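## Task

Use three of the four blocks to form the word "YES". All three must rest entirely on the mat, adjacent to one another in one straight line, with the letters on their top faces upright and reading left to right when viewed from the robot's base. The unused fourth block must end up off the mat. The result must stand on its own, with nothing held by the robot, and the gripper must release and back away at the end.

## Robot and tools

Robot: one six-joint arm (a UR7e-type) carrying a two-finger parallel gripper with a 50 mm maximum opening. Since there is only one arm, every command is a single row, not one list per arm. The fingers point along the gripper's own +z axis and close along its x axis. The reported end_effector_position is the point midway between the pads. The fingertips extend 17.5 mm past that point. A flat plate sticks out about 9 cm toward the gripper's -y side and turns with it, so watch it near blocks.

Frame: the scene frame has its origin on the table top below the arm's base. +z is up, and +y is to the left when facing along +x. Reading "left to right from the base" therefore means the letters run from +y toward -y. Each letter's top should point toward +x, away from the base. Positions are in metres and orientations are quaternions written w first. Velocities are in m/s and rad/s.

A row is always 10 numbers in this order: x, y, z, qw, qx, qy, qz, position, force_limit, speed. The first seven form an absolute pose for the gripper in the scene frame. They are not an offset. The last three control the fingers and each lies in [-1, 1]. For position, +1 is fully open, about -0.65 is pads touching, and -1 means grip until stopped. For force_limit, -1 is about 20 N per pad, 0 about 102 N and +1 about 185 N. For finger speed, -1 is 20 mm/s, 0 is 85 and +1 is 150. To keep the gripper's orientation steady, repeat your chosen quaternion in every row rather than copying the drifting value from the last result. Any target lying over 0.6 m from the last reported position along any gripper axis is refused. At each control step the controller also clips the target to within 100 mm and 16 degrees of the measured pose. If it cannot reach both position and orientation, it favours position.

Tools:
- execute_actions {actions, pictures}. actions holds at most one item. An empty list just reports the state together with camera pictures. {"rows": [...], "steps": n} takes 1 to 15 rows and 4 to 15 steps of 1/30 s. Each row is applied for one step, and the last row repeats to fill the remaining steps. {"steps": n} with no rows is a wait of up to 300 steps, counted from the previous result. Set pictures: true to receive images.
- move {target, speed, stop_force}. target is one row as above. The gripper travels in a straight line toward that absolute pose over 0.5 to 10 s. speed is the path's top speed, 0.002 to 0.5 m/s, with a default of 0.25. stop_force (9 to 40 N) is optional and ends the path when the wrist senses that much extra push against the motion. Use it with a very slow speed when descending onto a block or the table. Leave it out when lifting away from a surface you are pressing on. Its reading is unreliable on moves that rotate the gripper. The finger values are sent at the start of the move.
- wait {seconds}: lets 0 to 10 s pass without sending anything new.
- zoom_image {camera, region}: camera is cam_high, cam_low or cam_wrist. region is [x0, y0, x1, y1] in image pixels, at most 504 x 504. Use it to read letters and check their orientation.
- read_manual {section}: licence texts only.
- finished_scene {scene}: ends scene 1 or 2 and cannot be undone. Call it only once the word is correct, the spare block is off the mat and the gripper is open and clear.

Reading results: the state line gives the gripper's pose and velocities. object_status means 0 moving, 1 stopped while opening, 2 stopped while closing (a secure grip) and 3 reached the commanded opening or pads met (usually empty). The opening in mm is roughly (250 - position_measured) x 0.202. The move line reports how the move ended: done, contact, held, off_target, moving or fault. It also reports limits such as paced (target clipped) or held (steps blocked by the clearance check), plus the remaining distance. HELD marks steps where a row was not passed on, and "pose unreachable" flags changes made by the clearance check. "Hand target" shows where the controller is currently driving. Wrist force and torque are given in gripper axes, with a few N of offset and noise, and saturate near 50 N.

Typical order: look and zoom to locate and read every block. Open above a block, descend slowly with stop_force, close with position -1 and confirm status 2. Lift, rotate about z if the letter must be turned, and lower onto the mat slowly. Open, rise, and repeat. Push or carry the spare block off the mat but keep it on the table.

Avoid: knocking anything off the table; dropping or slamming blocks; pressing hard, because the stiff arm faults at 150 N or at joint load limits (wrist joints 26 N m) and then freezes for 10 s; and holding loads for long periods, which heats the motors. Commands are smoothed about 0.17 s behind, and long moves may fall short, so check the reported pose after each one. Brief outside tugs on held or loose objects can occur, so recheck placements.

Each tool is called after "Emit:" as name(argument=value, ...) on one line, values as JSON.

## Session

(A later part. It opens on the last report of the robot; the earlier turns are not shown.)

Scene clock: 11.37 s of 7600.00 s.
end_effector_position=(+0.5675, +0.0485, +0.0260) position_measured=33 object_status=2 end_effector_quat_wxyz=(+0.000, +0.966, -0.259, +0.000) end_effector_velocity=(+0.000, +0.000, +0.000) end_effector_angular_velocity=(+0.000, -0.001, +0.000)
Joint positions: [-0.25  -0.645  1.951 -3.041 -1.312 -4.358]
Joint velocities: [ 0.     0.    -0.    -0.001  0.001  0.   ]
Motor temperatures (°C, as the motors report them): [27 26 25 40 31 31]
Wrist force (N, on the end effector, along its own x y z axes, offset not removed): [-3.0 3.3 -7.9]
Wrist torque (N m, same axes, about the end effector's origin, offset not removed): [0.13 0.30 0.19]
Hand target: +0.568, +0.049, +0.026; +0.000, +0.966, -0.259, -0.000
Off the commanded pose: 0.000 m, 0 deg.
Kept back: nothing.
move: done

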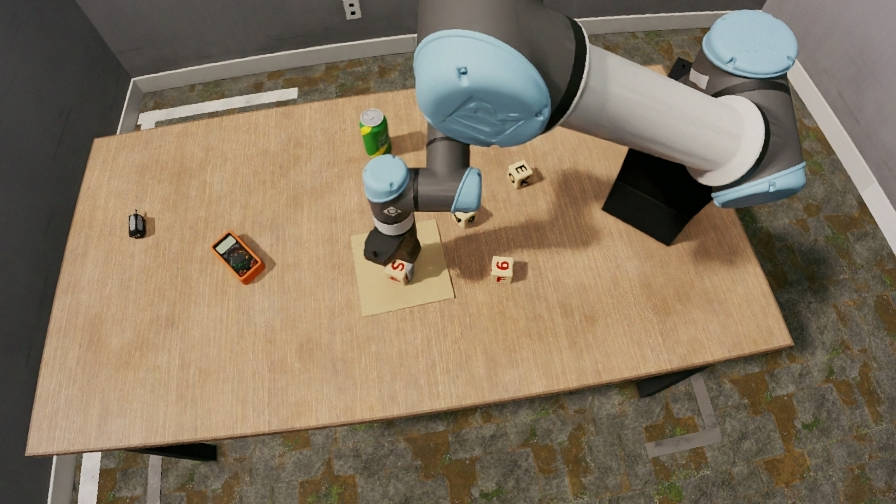

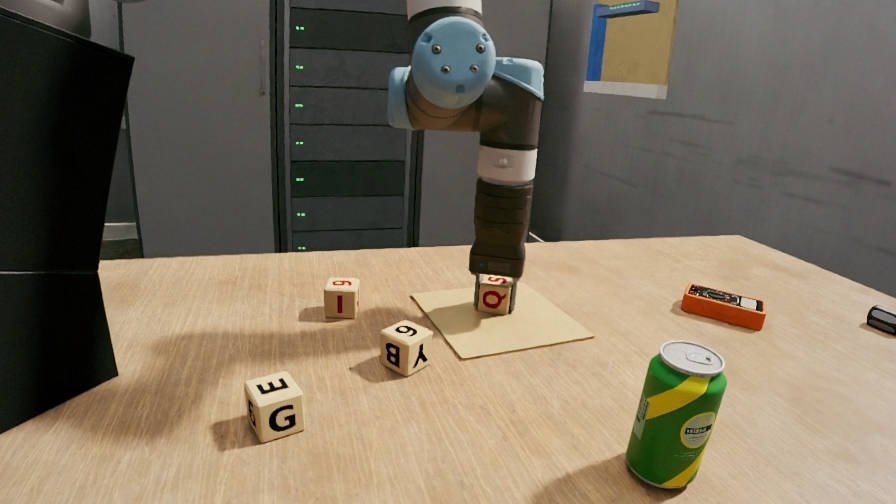

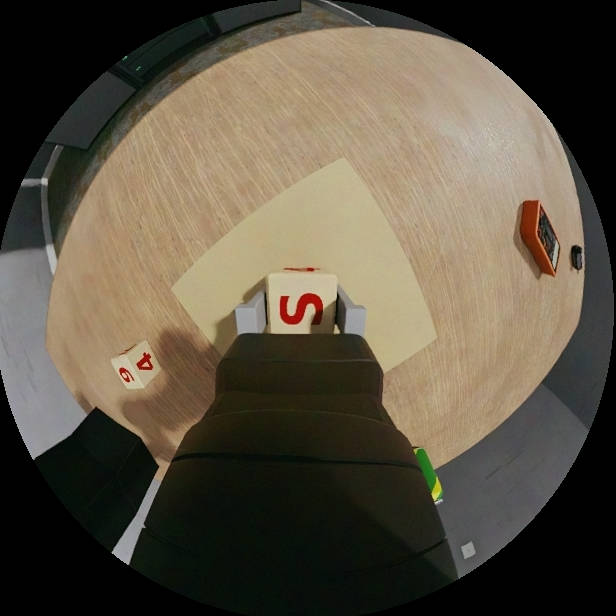

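Emit:
move(target=[0.5675,0.04,0.045,0,0.975,-0.22,0,-1,-0.5,0])

Emit:
move(target=[0.56,-0.03,0.04,0,1,0,0,-1,-0.5,0])

Emit:
move(target=[0.56,-0.03,0.0265,0,1,0,0,-1,-0.5,0], speed=0.03)

Emit:
move(target=[0.56,-0.03,0.0265,0,1,0,0,1,-0.5,0])

Emit:
move(target=[0.56,-0.03,0.1,0,1,0,0,1,-0.5,0])

Emit:
move(target=[0.402,-0.075,0.11,0,0.276,-0.961,0,1,-0.5,0], speed=0.5)

Emit:
zoom_image(camera="cam_wrist", region=[220,200,380,360])

Scene clock: 12.43 s of 7600.00 s.
end_effector_position=(+0.5675, +0.0401, +0.0449) position_measured=33 object_status=2 end_effector_quat_wxyz=(+0.000, +0.975, -0.220, +0.000) end_effector_velocity=(+0.000, -0.001, +0.001) end_effector_angular_velocity=(+0.001, -0.000, +0.005)
Joint positions: [-0.275 -0.688  1.971 -3.012 -1.308 -4.463]
Joint velocities: [-0.002 -0.003  0.001  0.002  0.001 -0.008]
Motor temperatures (°C, as the motors report them): [27 26 25 40 31 31]
Wrist force (N, on the end effector, along its own x y z axes, offset not removed): [-1.4 1.3 -2.3]
Wrist torque (N m, same axes, about the end effector's origin, offset not removed): [-0.04 0.32 0.07]
Hand target: +0.568, +0.040, +0.045; -0.000, +0.975, -0.220, -0.000
Off the commanded pose: 0.000 m, 0 deg.
Kept back: nothing.
move: done

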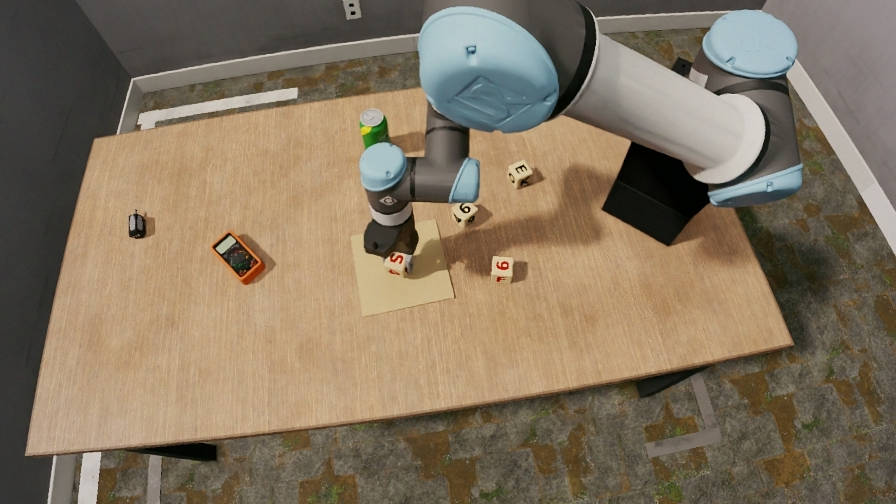

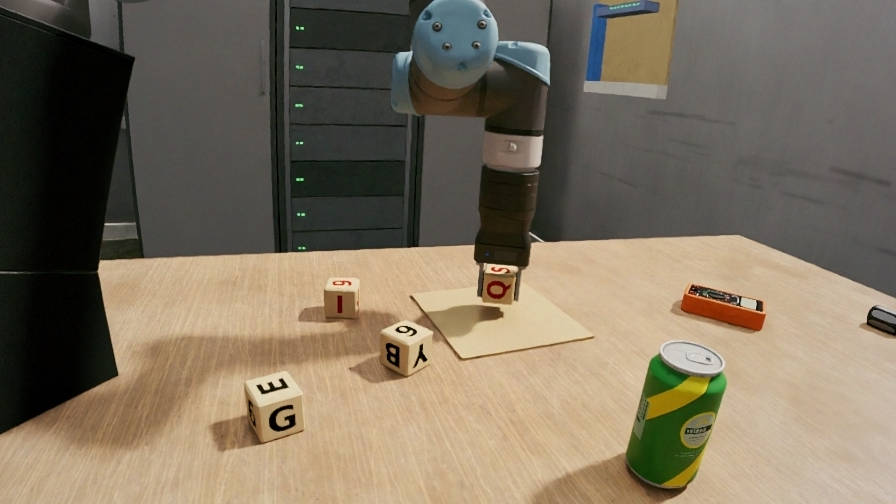

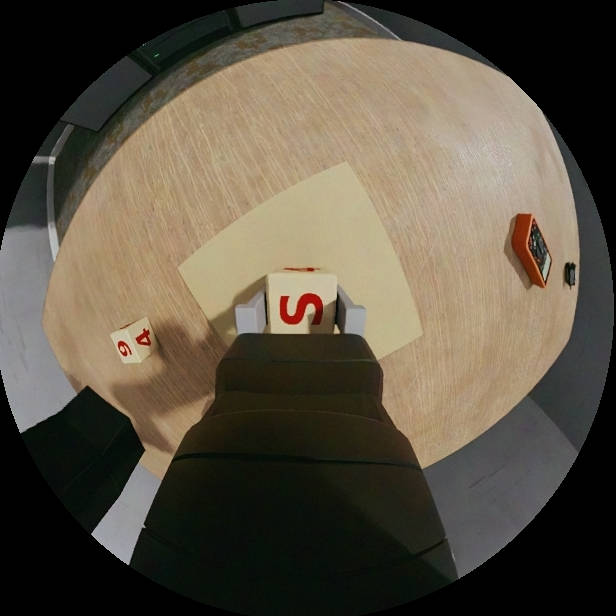

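Scene clock: 13.77 s of 7600.00 s.
end_effector_position=(+0.5601, -0.0299, +0.0400) position_measured=33 object_status=2 end_effector_quat_wxyz=(+0.000, +1.000, -0.000, +0.000) end_effector_velocity=(+0.000, -0.001, +0.000) end_effector_angular_velocity=(-0.000, +0.001, +0.009)
Joint positions: [-0.396 -0.641  1.935 -2.989 -1.291 -5.031]
Joint velocities: [-0.002  0.    -0.002  0.004 -0.    -0.011]
Motor temperatures (°C, as the motors report them): [27 26 25 40 31 31]
Wrist force (N, on the end effector, along its own x y z axes, offset not removed): [-2.0 1.7 -2.0]
Wrist torque (N m, same axes, about the end effector's origin, offset not removed): [0.16 0.51 0.08]
Hand target: +0.560, -0.030, +0.040; -0.000, +1.000, -0.000, -0.000
Off the commanded pose: 0.000 m, 0 deg.
Kept back: nothing.
move: done

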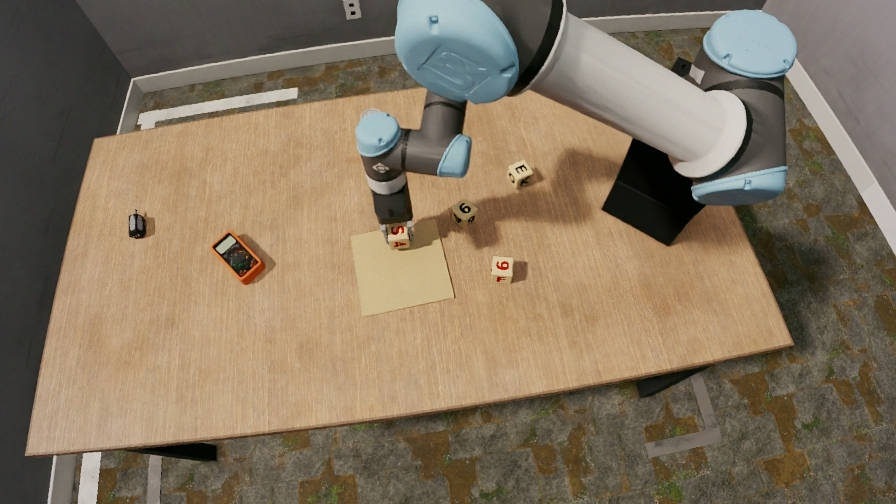

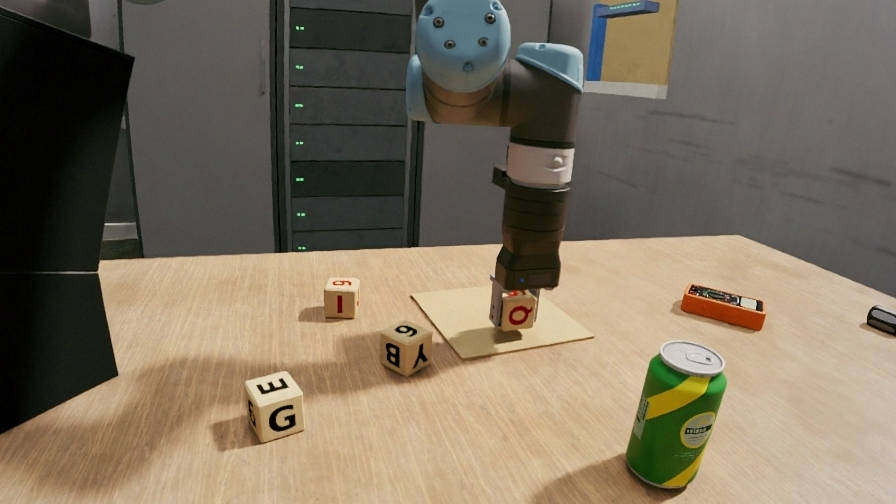

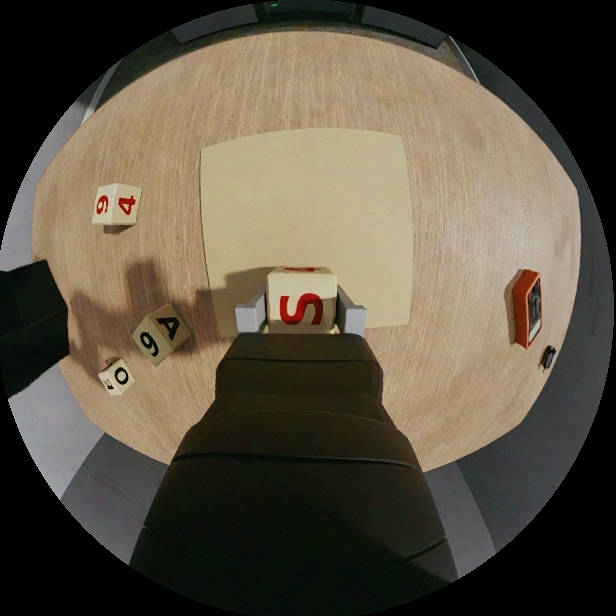

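Scene clock: 14.53 s of 7600.00 s.
end_effector_position=(+0.5600, -0.0300, +0.0266) position_measured=33 object_status=2 end_effector_quat_wxyz=(+0.000, +1.000, -0.000, +0.000) end_effector_velocity=(+0.001, +0.000, -0.001) end_effector_angular_velocity=(+0.001, -0.003, -0.000)
Joint positions: [-0.389 -0.608  1.917 -3.006 -1.292 -5.025]
Joint velocities: [ 0.001  0.004 -0.002 -0.004  0.002  0.002]
Motor temperatures (°C, as the motors report them): [27 26 25 40 31 31]
Wrist force (N, on the end effector, along its own x y z axes, offset not removed): [-1.3 2.3 -1.4]
Wrist torque (N m, same axes, about the end effector's origin, offset not removed): [0.22 0.33 0.14]
Hand target: +0.560, -0.030, +0.027; +0.000, +1.000, +0.000, +0.000
Off the commanded pose: 0.000 m, 0 deg.
Kept back: nothing.
move: done

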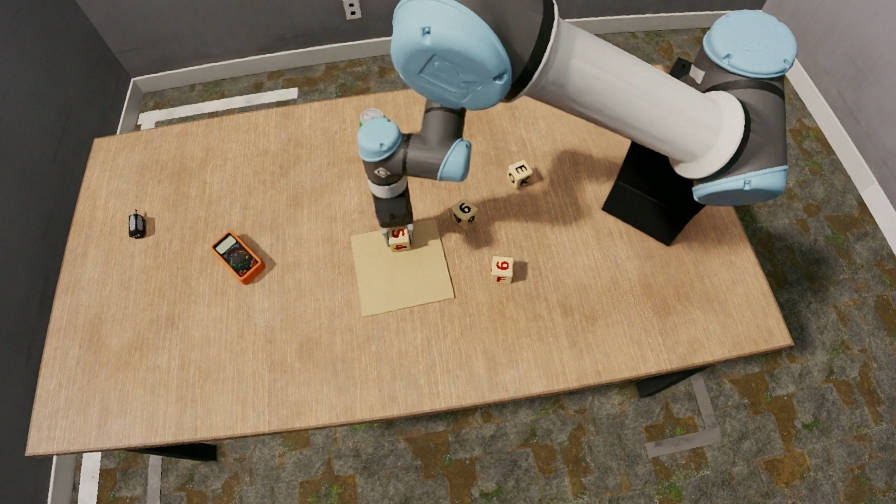

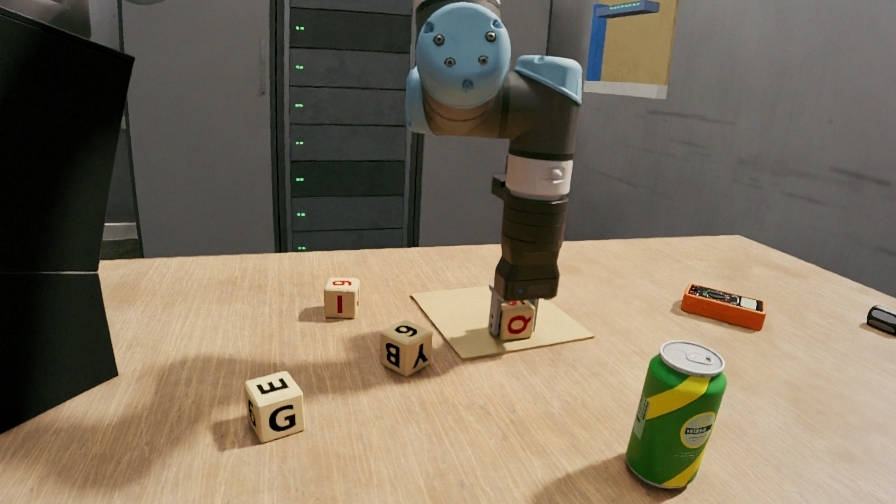

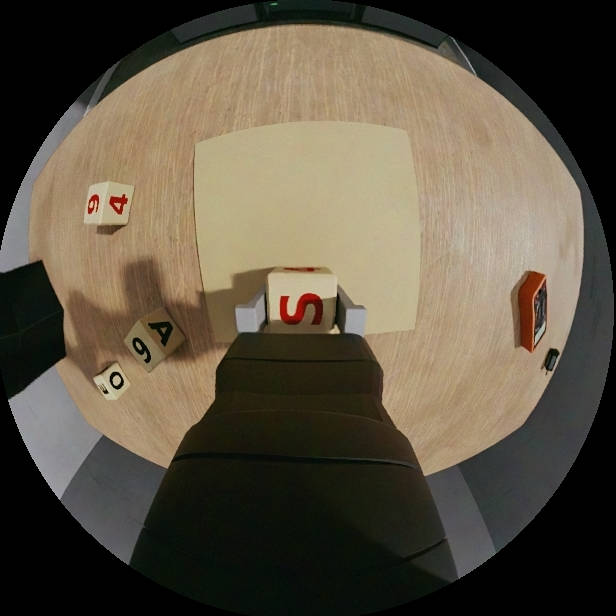

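Scene clock: 15.23 s of 7600.00 s.
end_effector_position=(+0.5600, -0.0300, +0.0265) position_measured=3 object_status=3 end_effector_quat_wxyz=(+0.000, +1.000, -0.000, +0.000) end_effector_velocity=(-0.000, +0.000, +0.000) end_effector_angular_velocity=(+0.002, +0.000, -0.001)
Joint positions: [-0.389 -0.608  1.917 -3.006 -1.292 -5.025]
Joint velocities: [ 0.    -0.    -0.     0.001  0.001  0.   ]
Motor temperatures (°C, as the motors report them): [27 26 25 40 31 31]
Wrist force (N, on the end effector, along its own x y z axes, offset not removed): [-0.7 1.4 -1.2]
Wrist torque (N m, same axes, about the end effector's origin, offset not removed): [0.04 0.32 0.11]
Hand target: +0.560, -0.030, +0.027; +0.000, +1.000, +0.000, -0.000
Off the commanded pose: 0.000 m, 0 deg.
Kept back: nothing.
move: done

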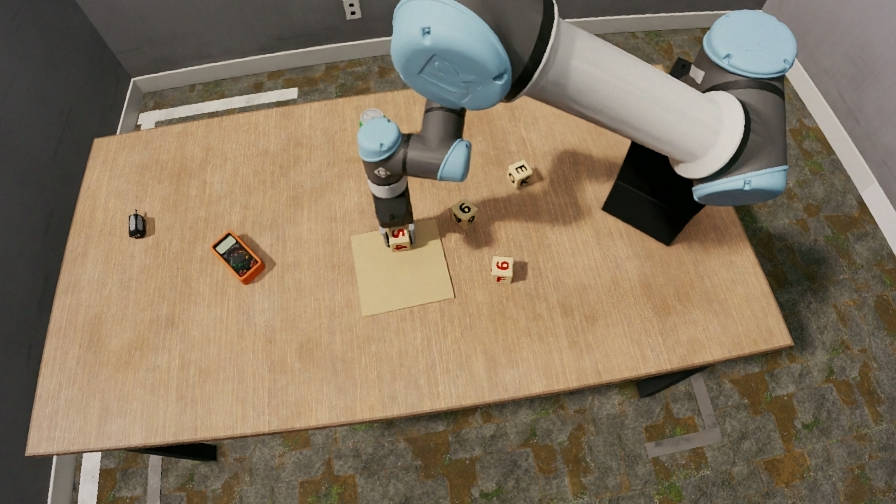

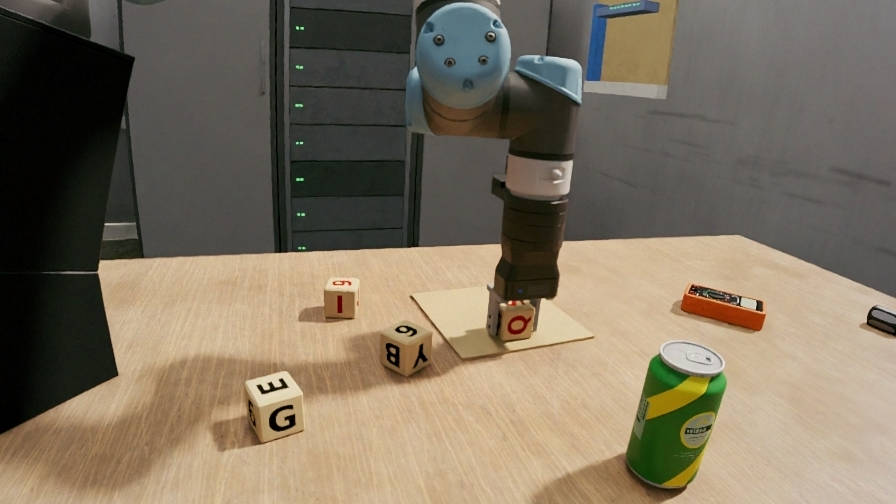

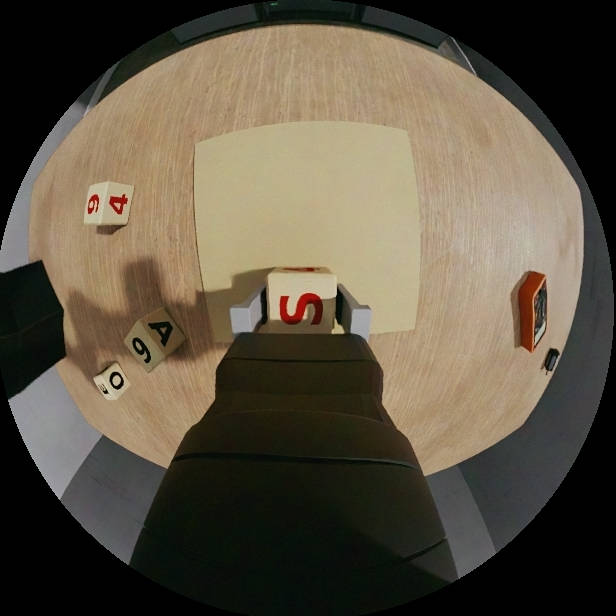

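Scene clock: 16.13 s of 7600.00 s.
end_effector_position=(+0.5600, -0.0300, +0.0998) position_measured=3 object_status=3 end_effector_quat_wxyz=(-0.000, +1.000, -0.000, -0.000) end_effector_velocity=(+0.000, +0.000, +0.001) end_effector_angular_velocity=(+0.001, +0.000, -0.000)
Joint positions: [-0.427 -0.791  2.003 -2.898 -1.287 -5.064]
Joint velocities: [-0.001 -0.003  0.001  0.003  0.001 -0.001]
Motor temperatures (°C, as the motors report them): [27 26 25 40 31 31]
Wrist force (N, on the end effector, along its own x y z axes, offset not removed): [-0.6 1.2 -1.8]
Wrist torque (N m, same axes, about the end effector's origin, offset not removed): [0.09 0.19 0.09]
Hand target: +0.560, -0.030, +0.100; -0.000, +1.000, -0.000, -0.000
Off the commanded pose: 0.000 m, 0 deg.
Kept back: nothing.
move: done

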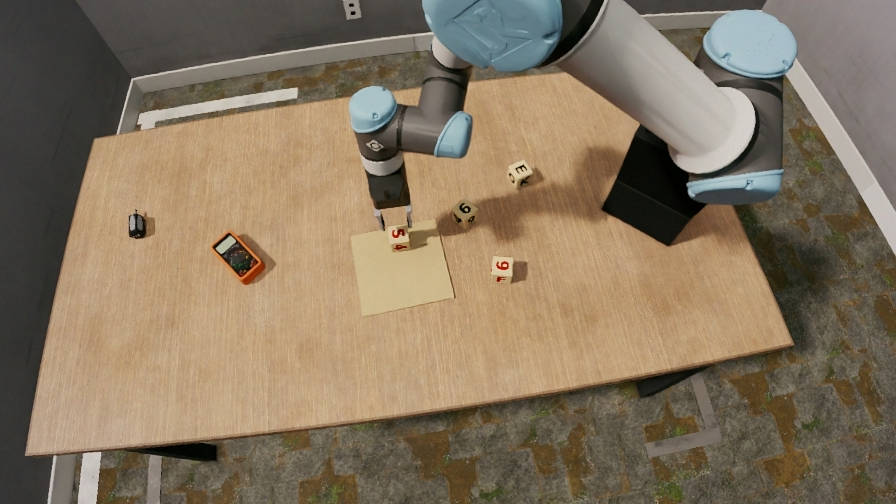

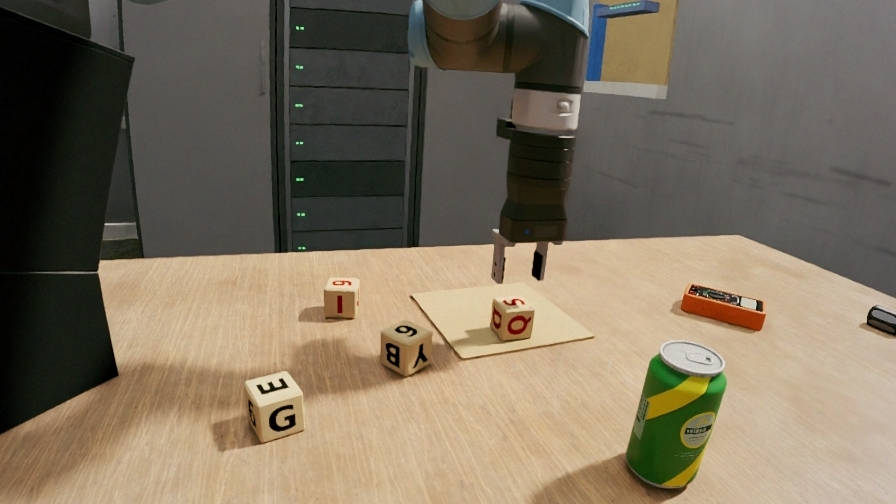

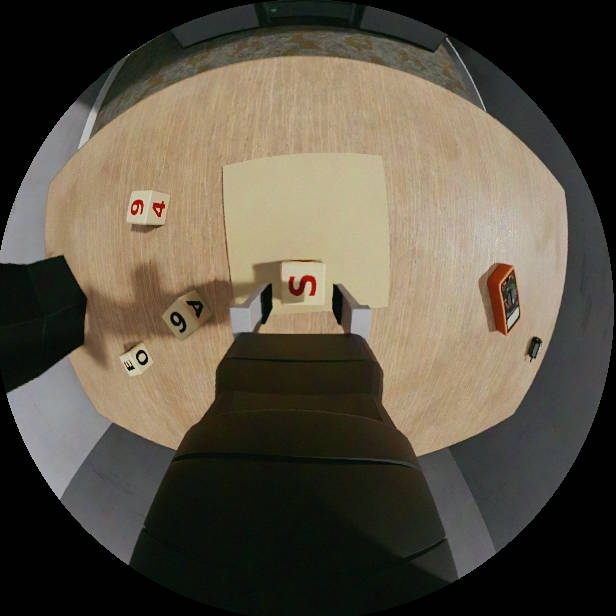

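Scene clock: 19.30 s of 7600.00 s.
end_effector_position=(+0.4021, -0.0752, +0.1101) position_measured=3 object_status=3 end_effector_quat_wxyz=(+0.000, -0.276, +0.961, +0.000) end_effector_velocity=(+0.000, +0.001, +0.000) end_effector_angular_velocity=(-0.001, -0.001, -0.006)
Joint positions: [-0.585 -0.802  2.462 -3.299 -1.273 -2.647]
Joint velocities: [ 0.002 -0.     0.    -0.002 -0.     0.008]
Motor temperatures (°C, as the motors report them): [27 26 25 40 31 31]
Wrist force (N, on the end effector, along its own x y z axes, offset not removed): [-0.7 3.6 -3.4]
Wrist torque (N m, same axes, about the end effector's origin, offset not removed): [0.47 0.26 0.11]
Hand target: +0.402, -0.075, +0.110; +0.000, -0.276, +0.961, +0.000
Off the commanded pose: 0.000 m, 0 deg.
Kept back: nothing.
move: done

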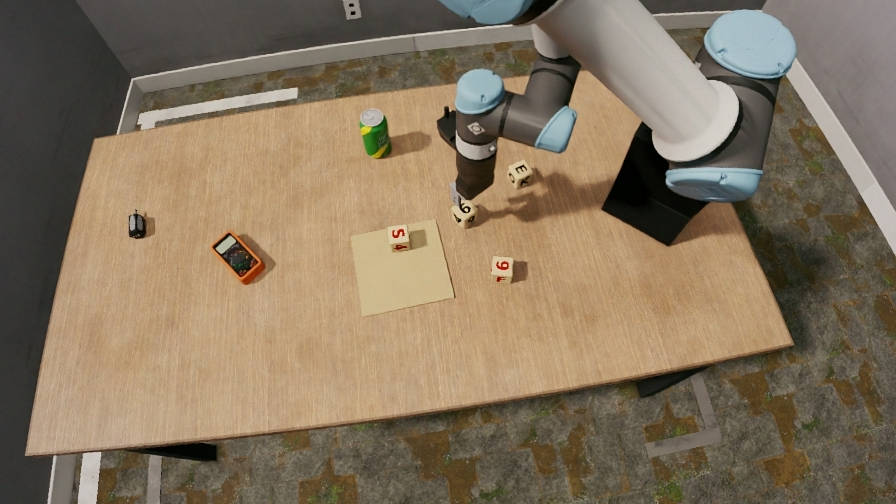

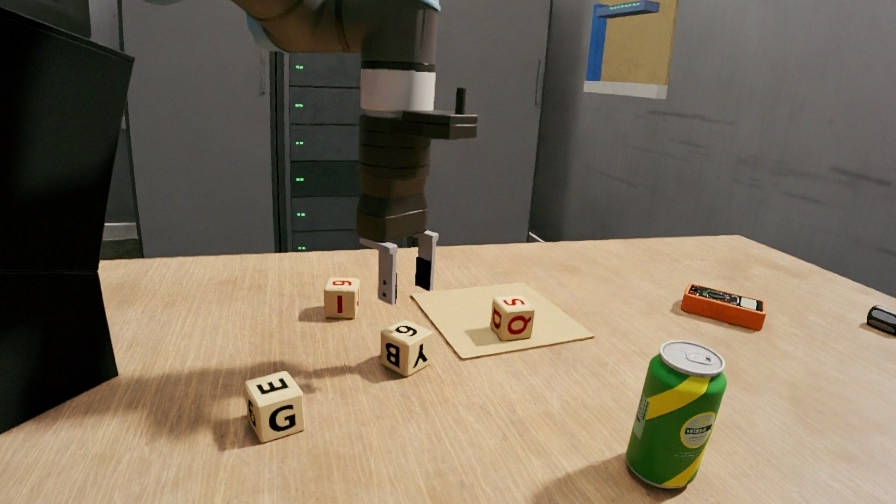

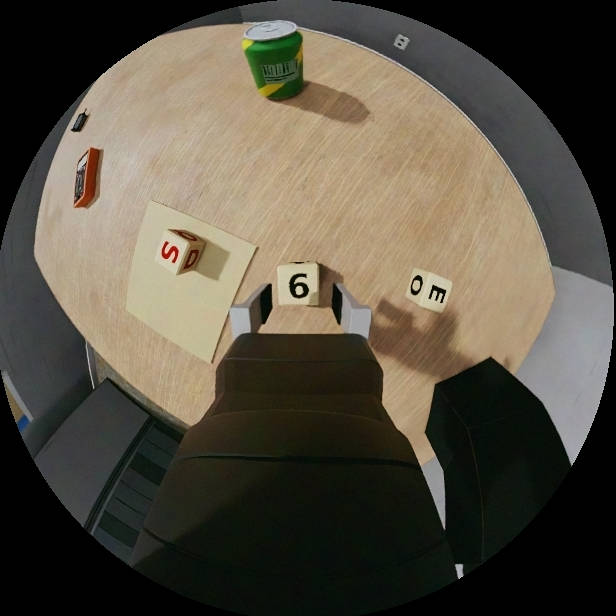

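Region (220, 200, 380, 360) of cam_wrist's 616x616 image, scaled by 3.150, with more detail than that image has.

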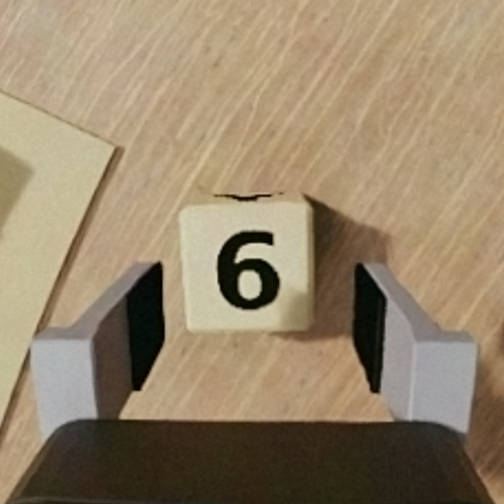

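Emit:
move(target=[0.409,-0.077,0.085,0.1151,0.2778,-0.8811,-0.365,1,-0.5,0], speed=0.3)

Emit:
zoom_image(camera="cam_wrist", region=[200,160,400,360])

Scene clock: 22.07 s of 7600.00 s.
end_effector_position=(+0.4090, -0.0769, +0.0851) position_measured=3 object_status=3 end_effector_quat_wxyz=(-0.115, -0.278, +0.881, +0.365) end_effector_velocity=(+0.001, -0.000, +0.000) end_effector_angular_velocity=(+0.004, +0.004, +0.003)
Joint positions: [-0.687 -0.67   1.875 -1.978 -1.121 -3.128]
Joint velocities: [ 0.001  0.002 -0.007  0.01  -0.001 -0.003]
Motor temperatures (°C, as the motors report them): [27 26 25 40 31 31]
Wrist force (N, on the end effector, along its own x y z axes, offset not removed): [-0.5 2.2 -0.8]
Wrist torque (N m, same axes, about the end effector's origin, offset not removed): [0.10 0.26 0.05]
Hand target: +0.409, -0.077, +0.085; -0.115, -0.278, +0.881, +0.365
Off the commanded pose: 0.000 m, 0 deg.
Kept back: nothing.
move: done

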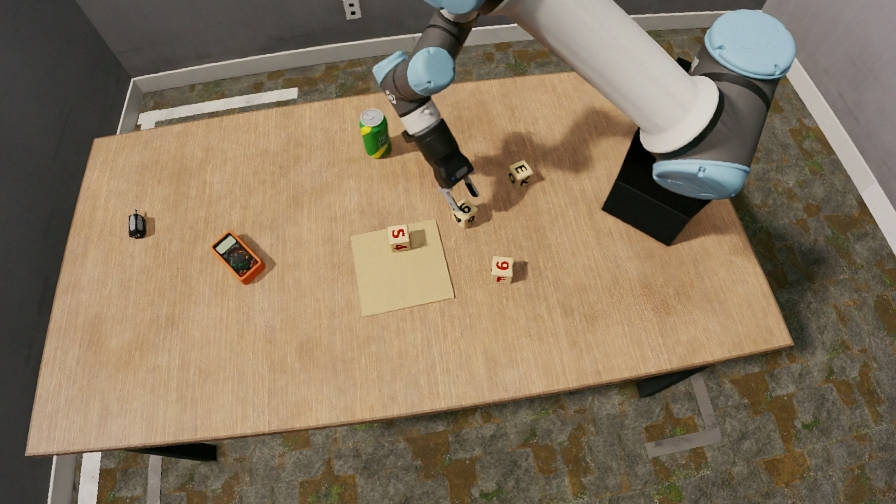

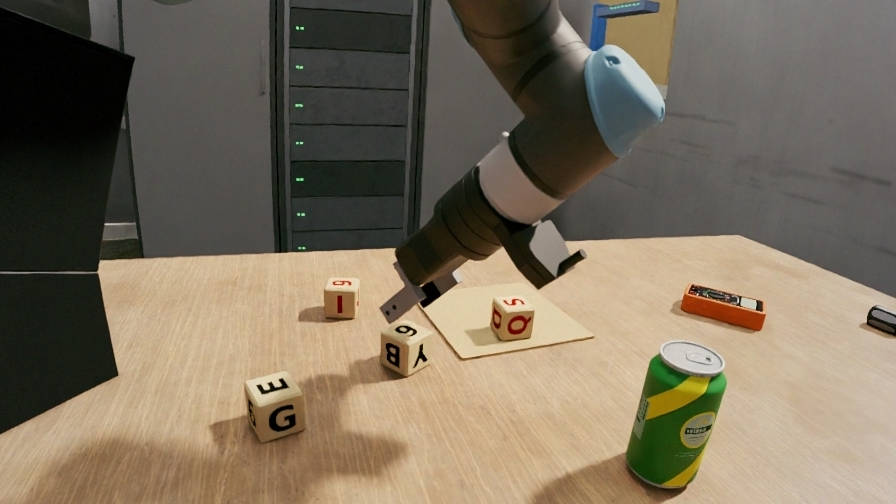

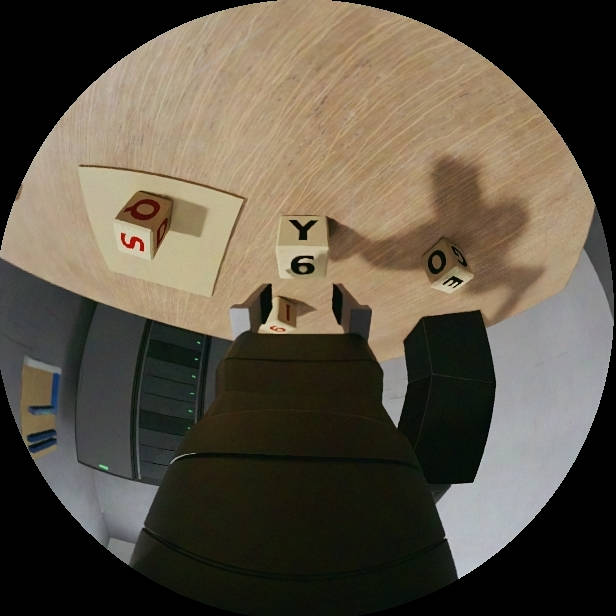

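Region (200, 160, 400, 360) of cam_wrist's 616x616 image, scaled by 2.520, with more detail than that image has.

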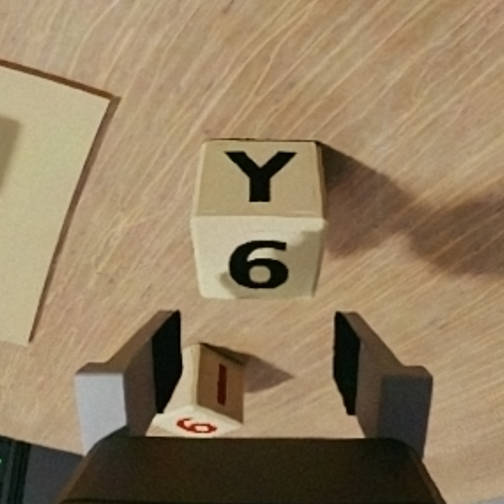

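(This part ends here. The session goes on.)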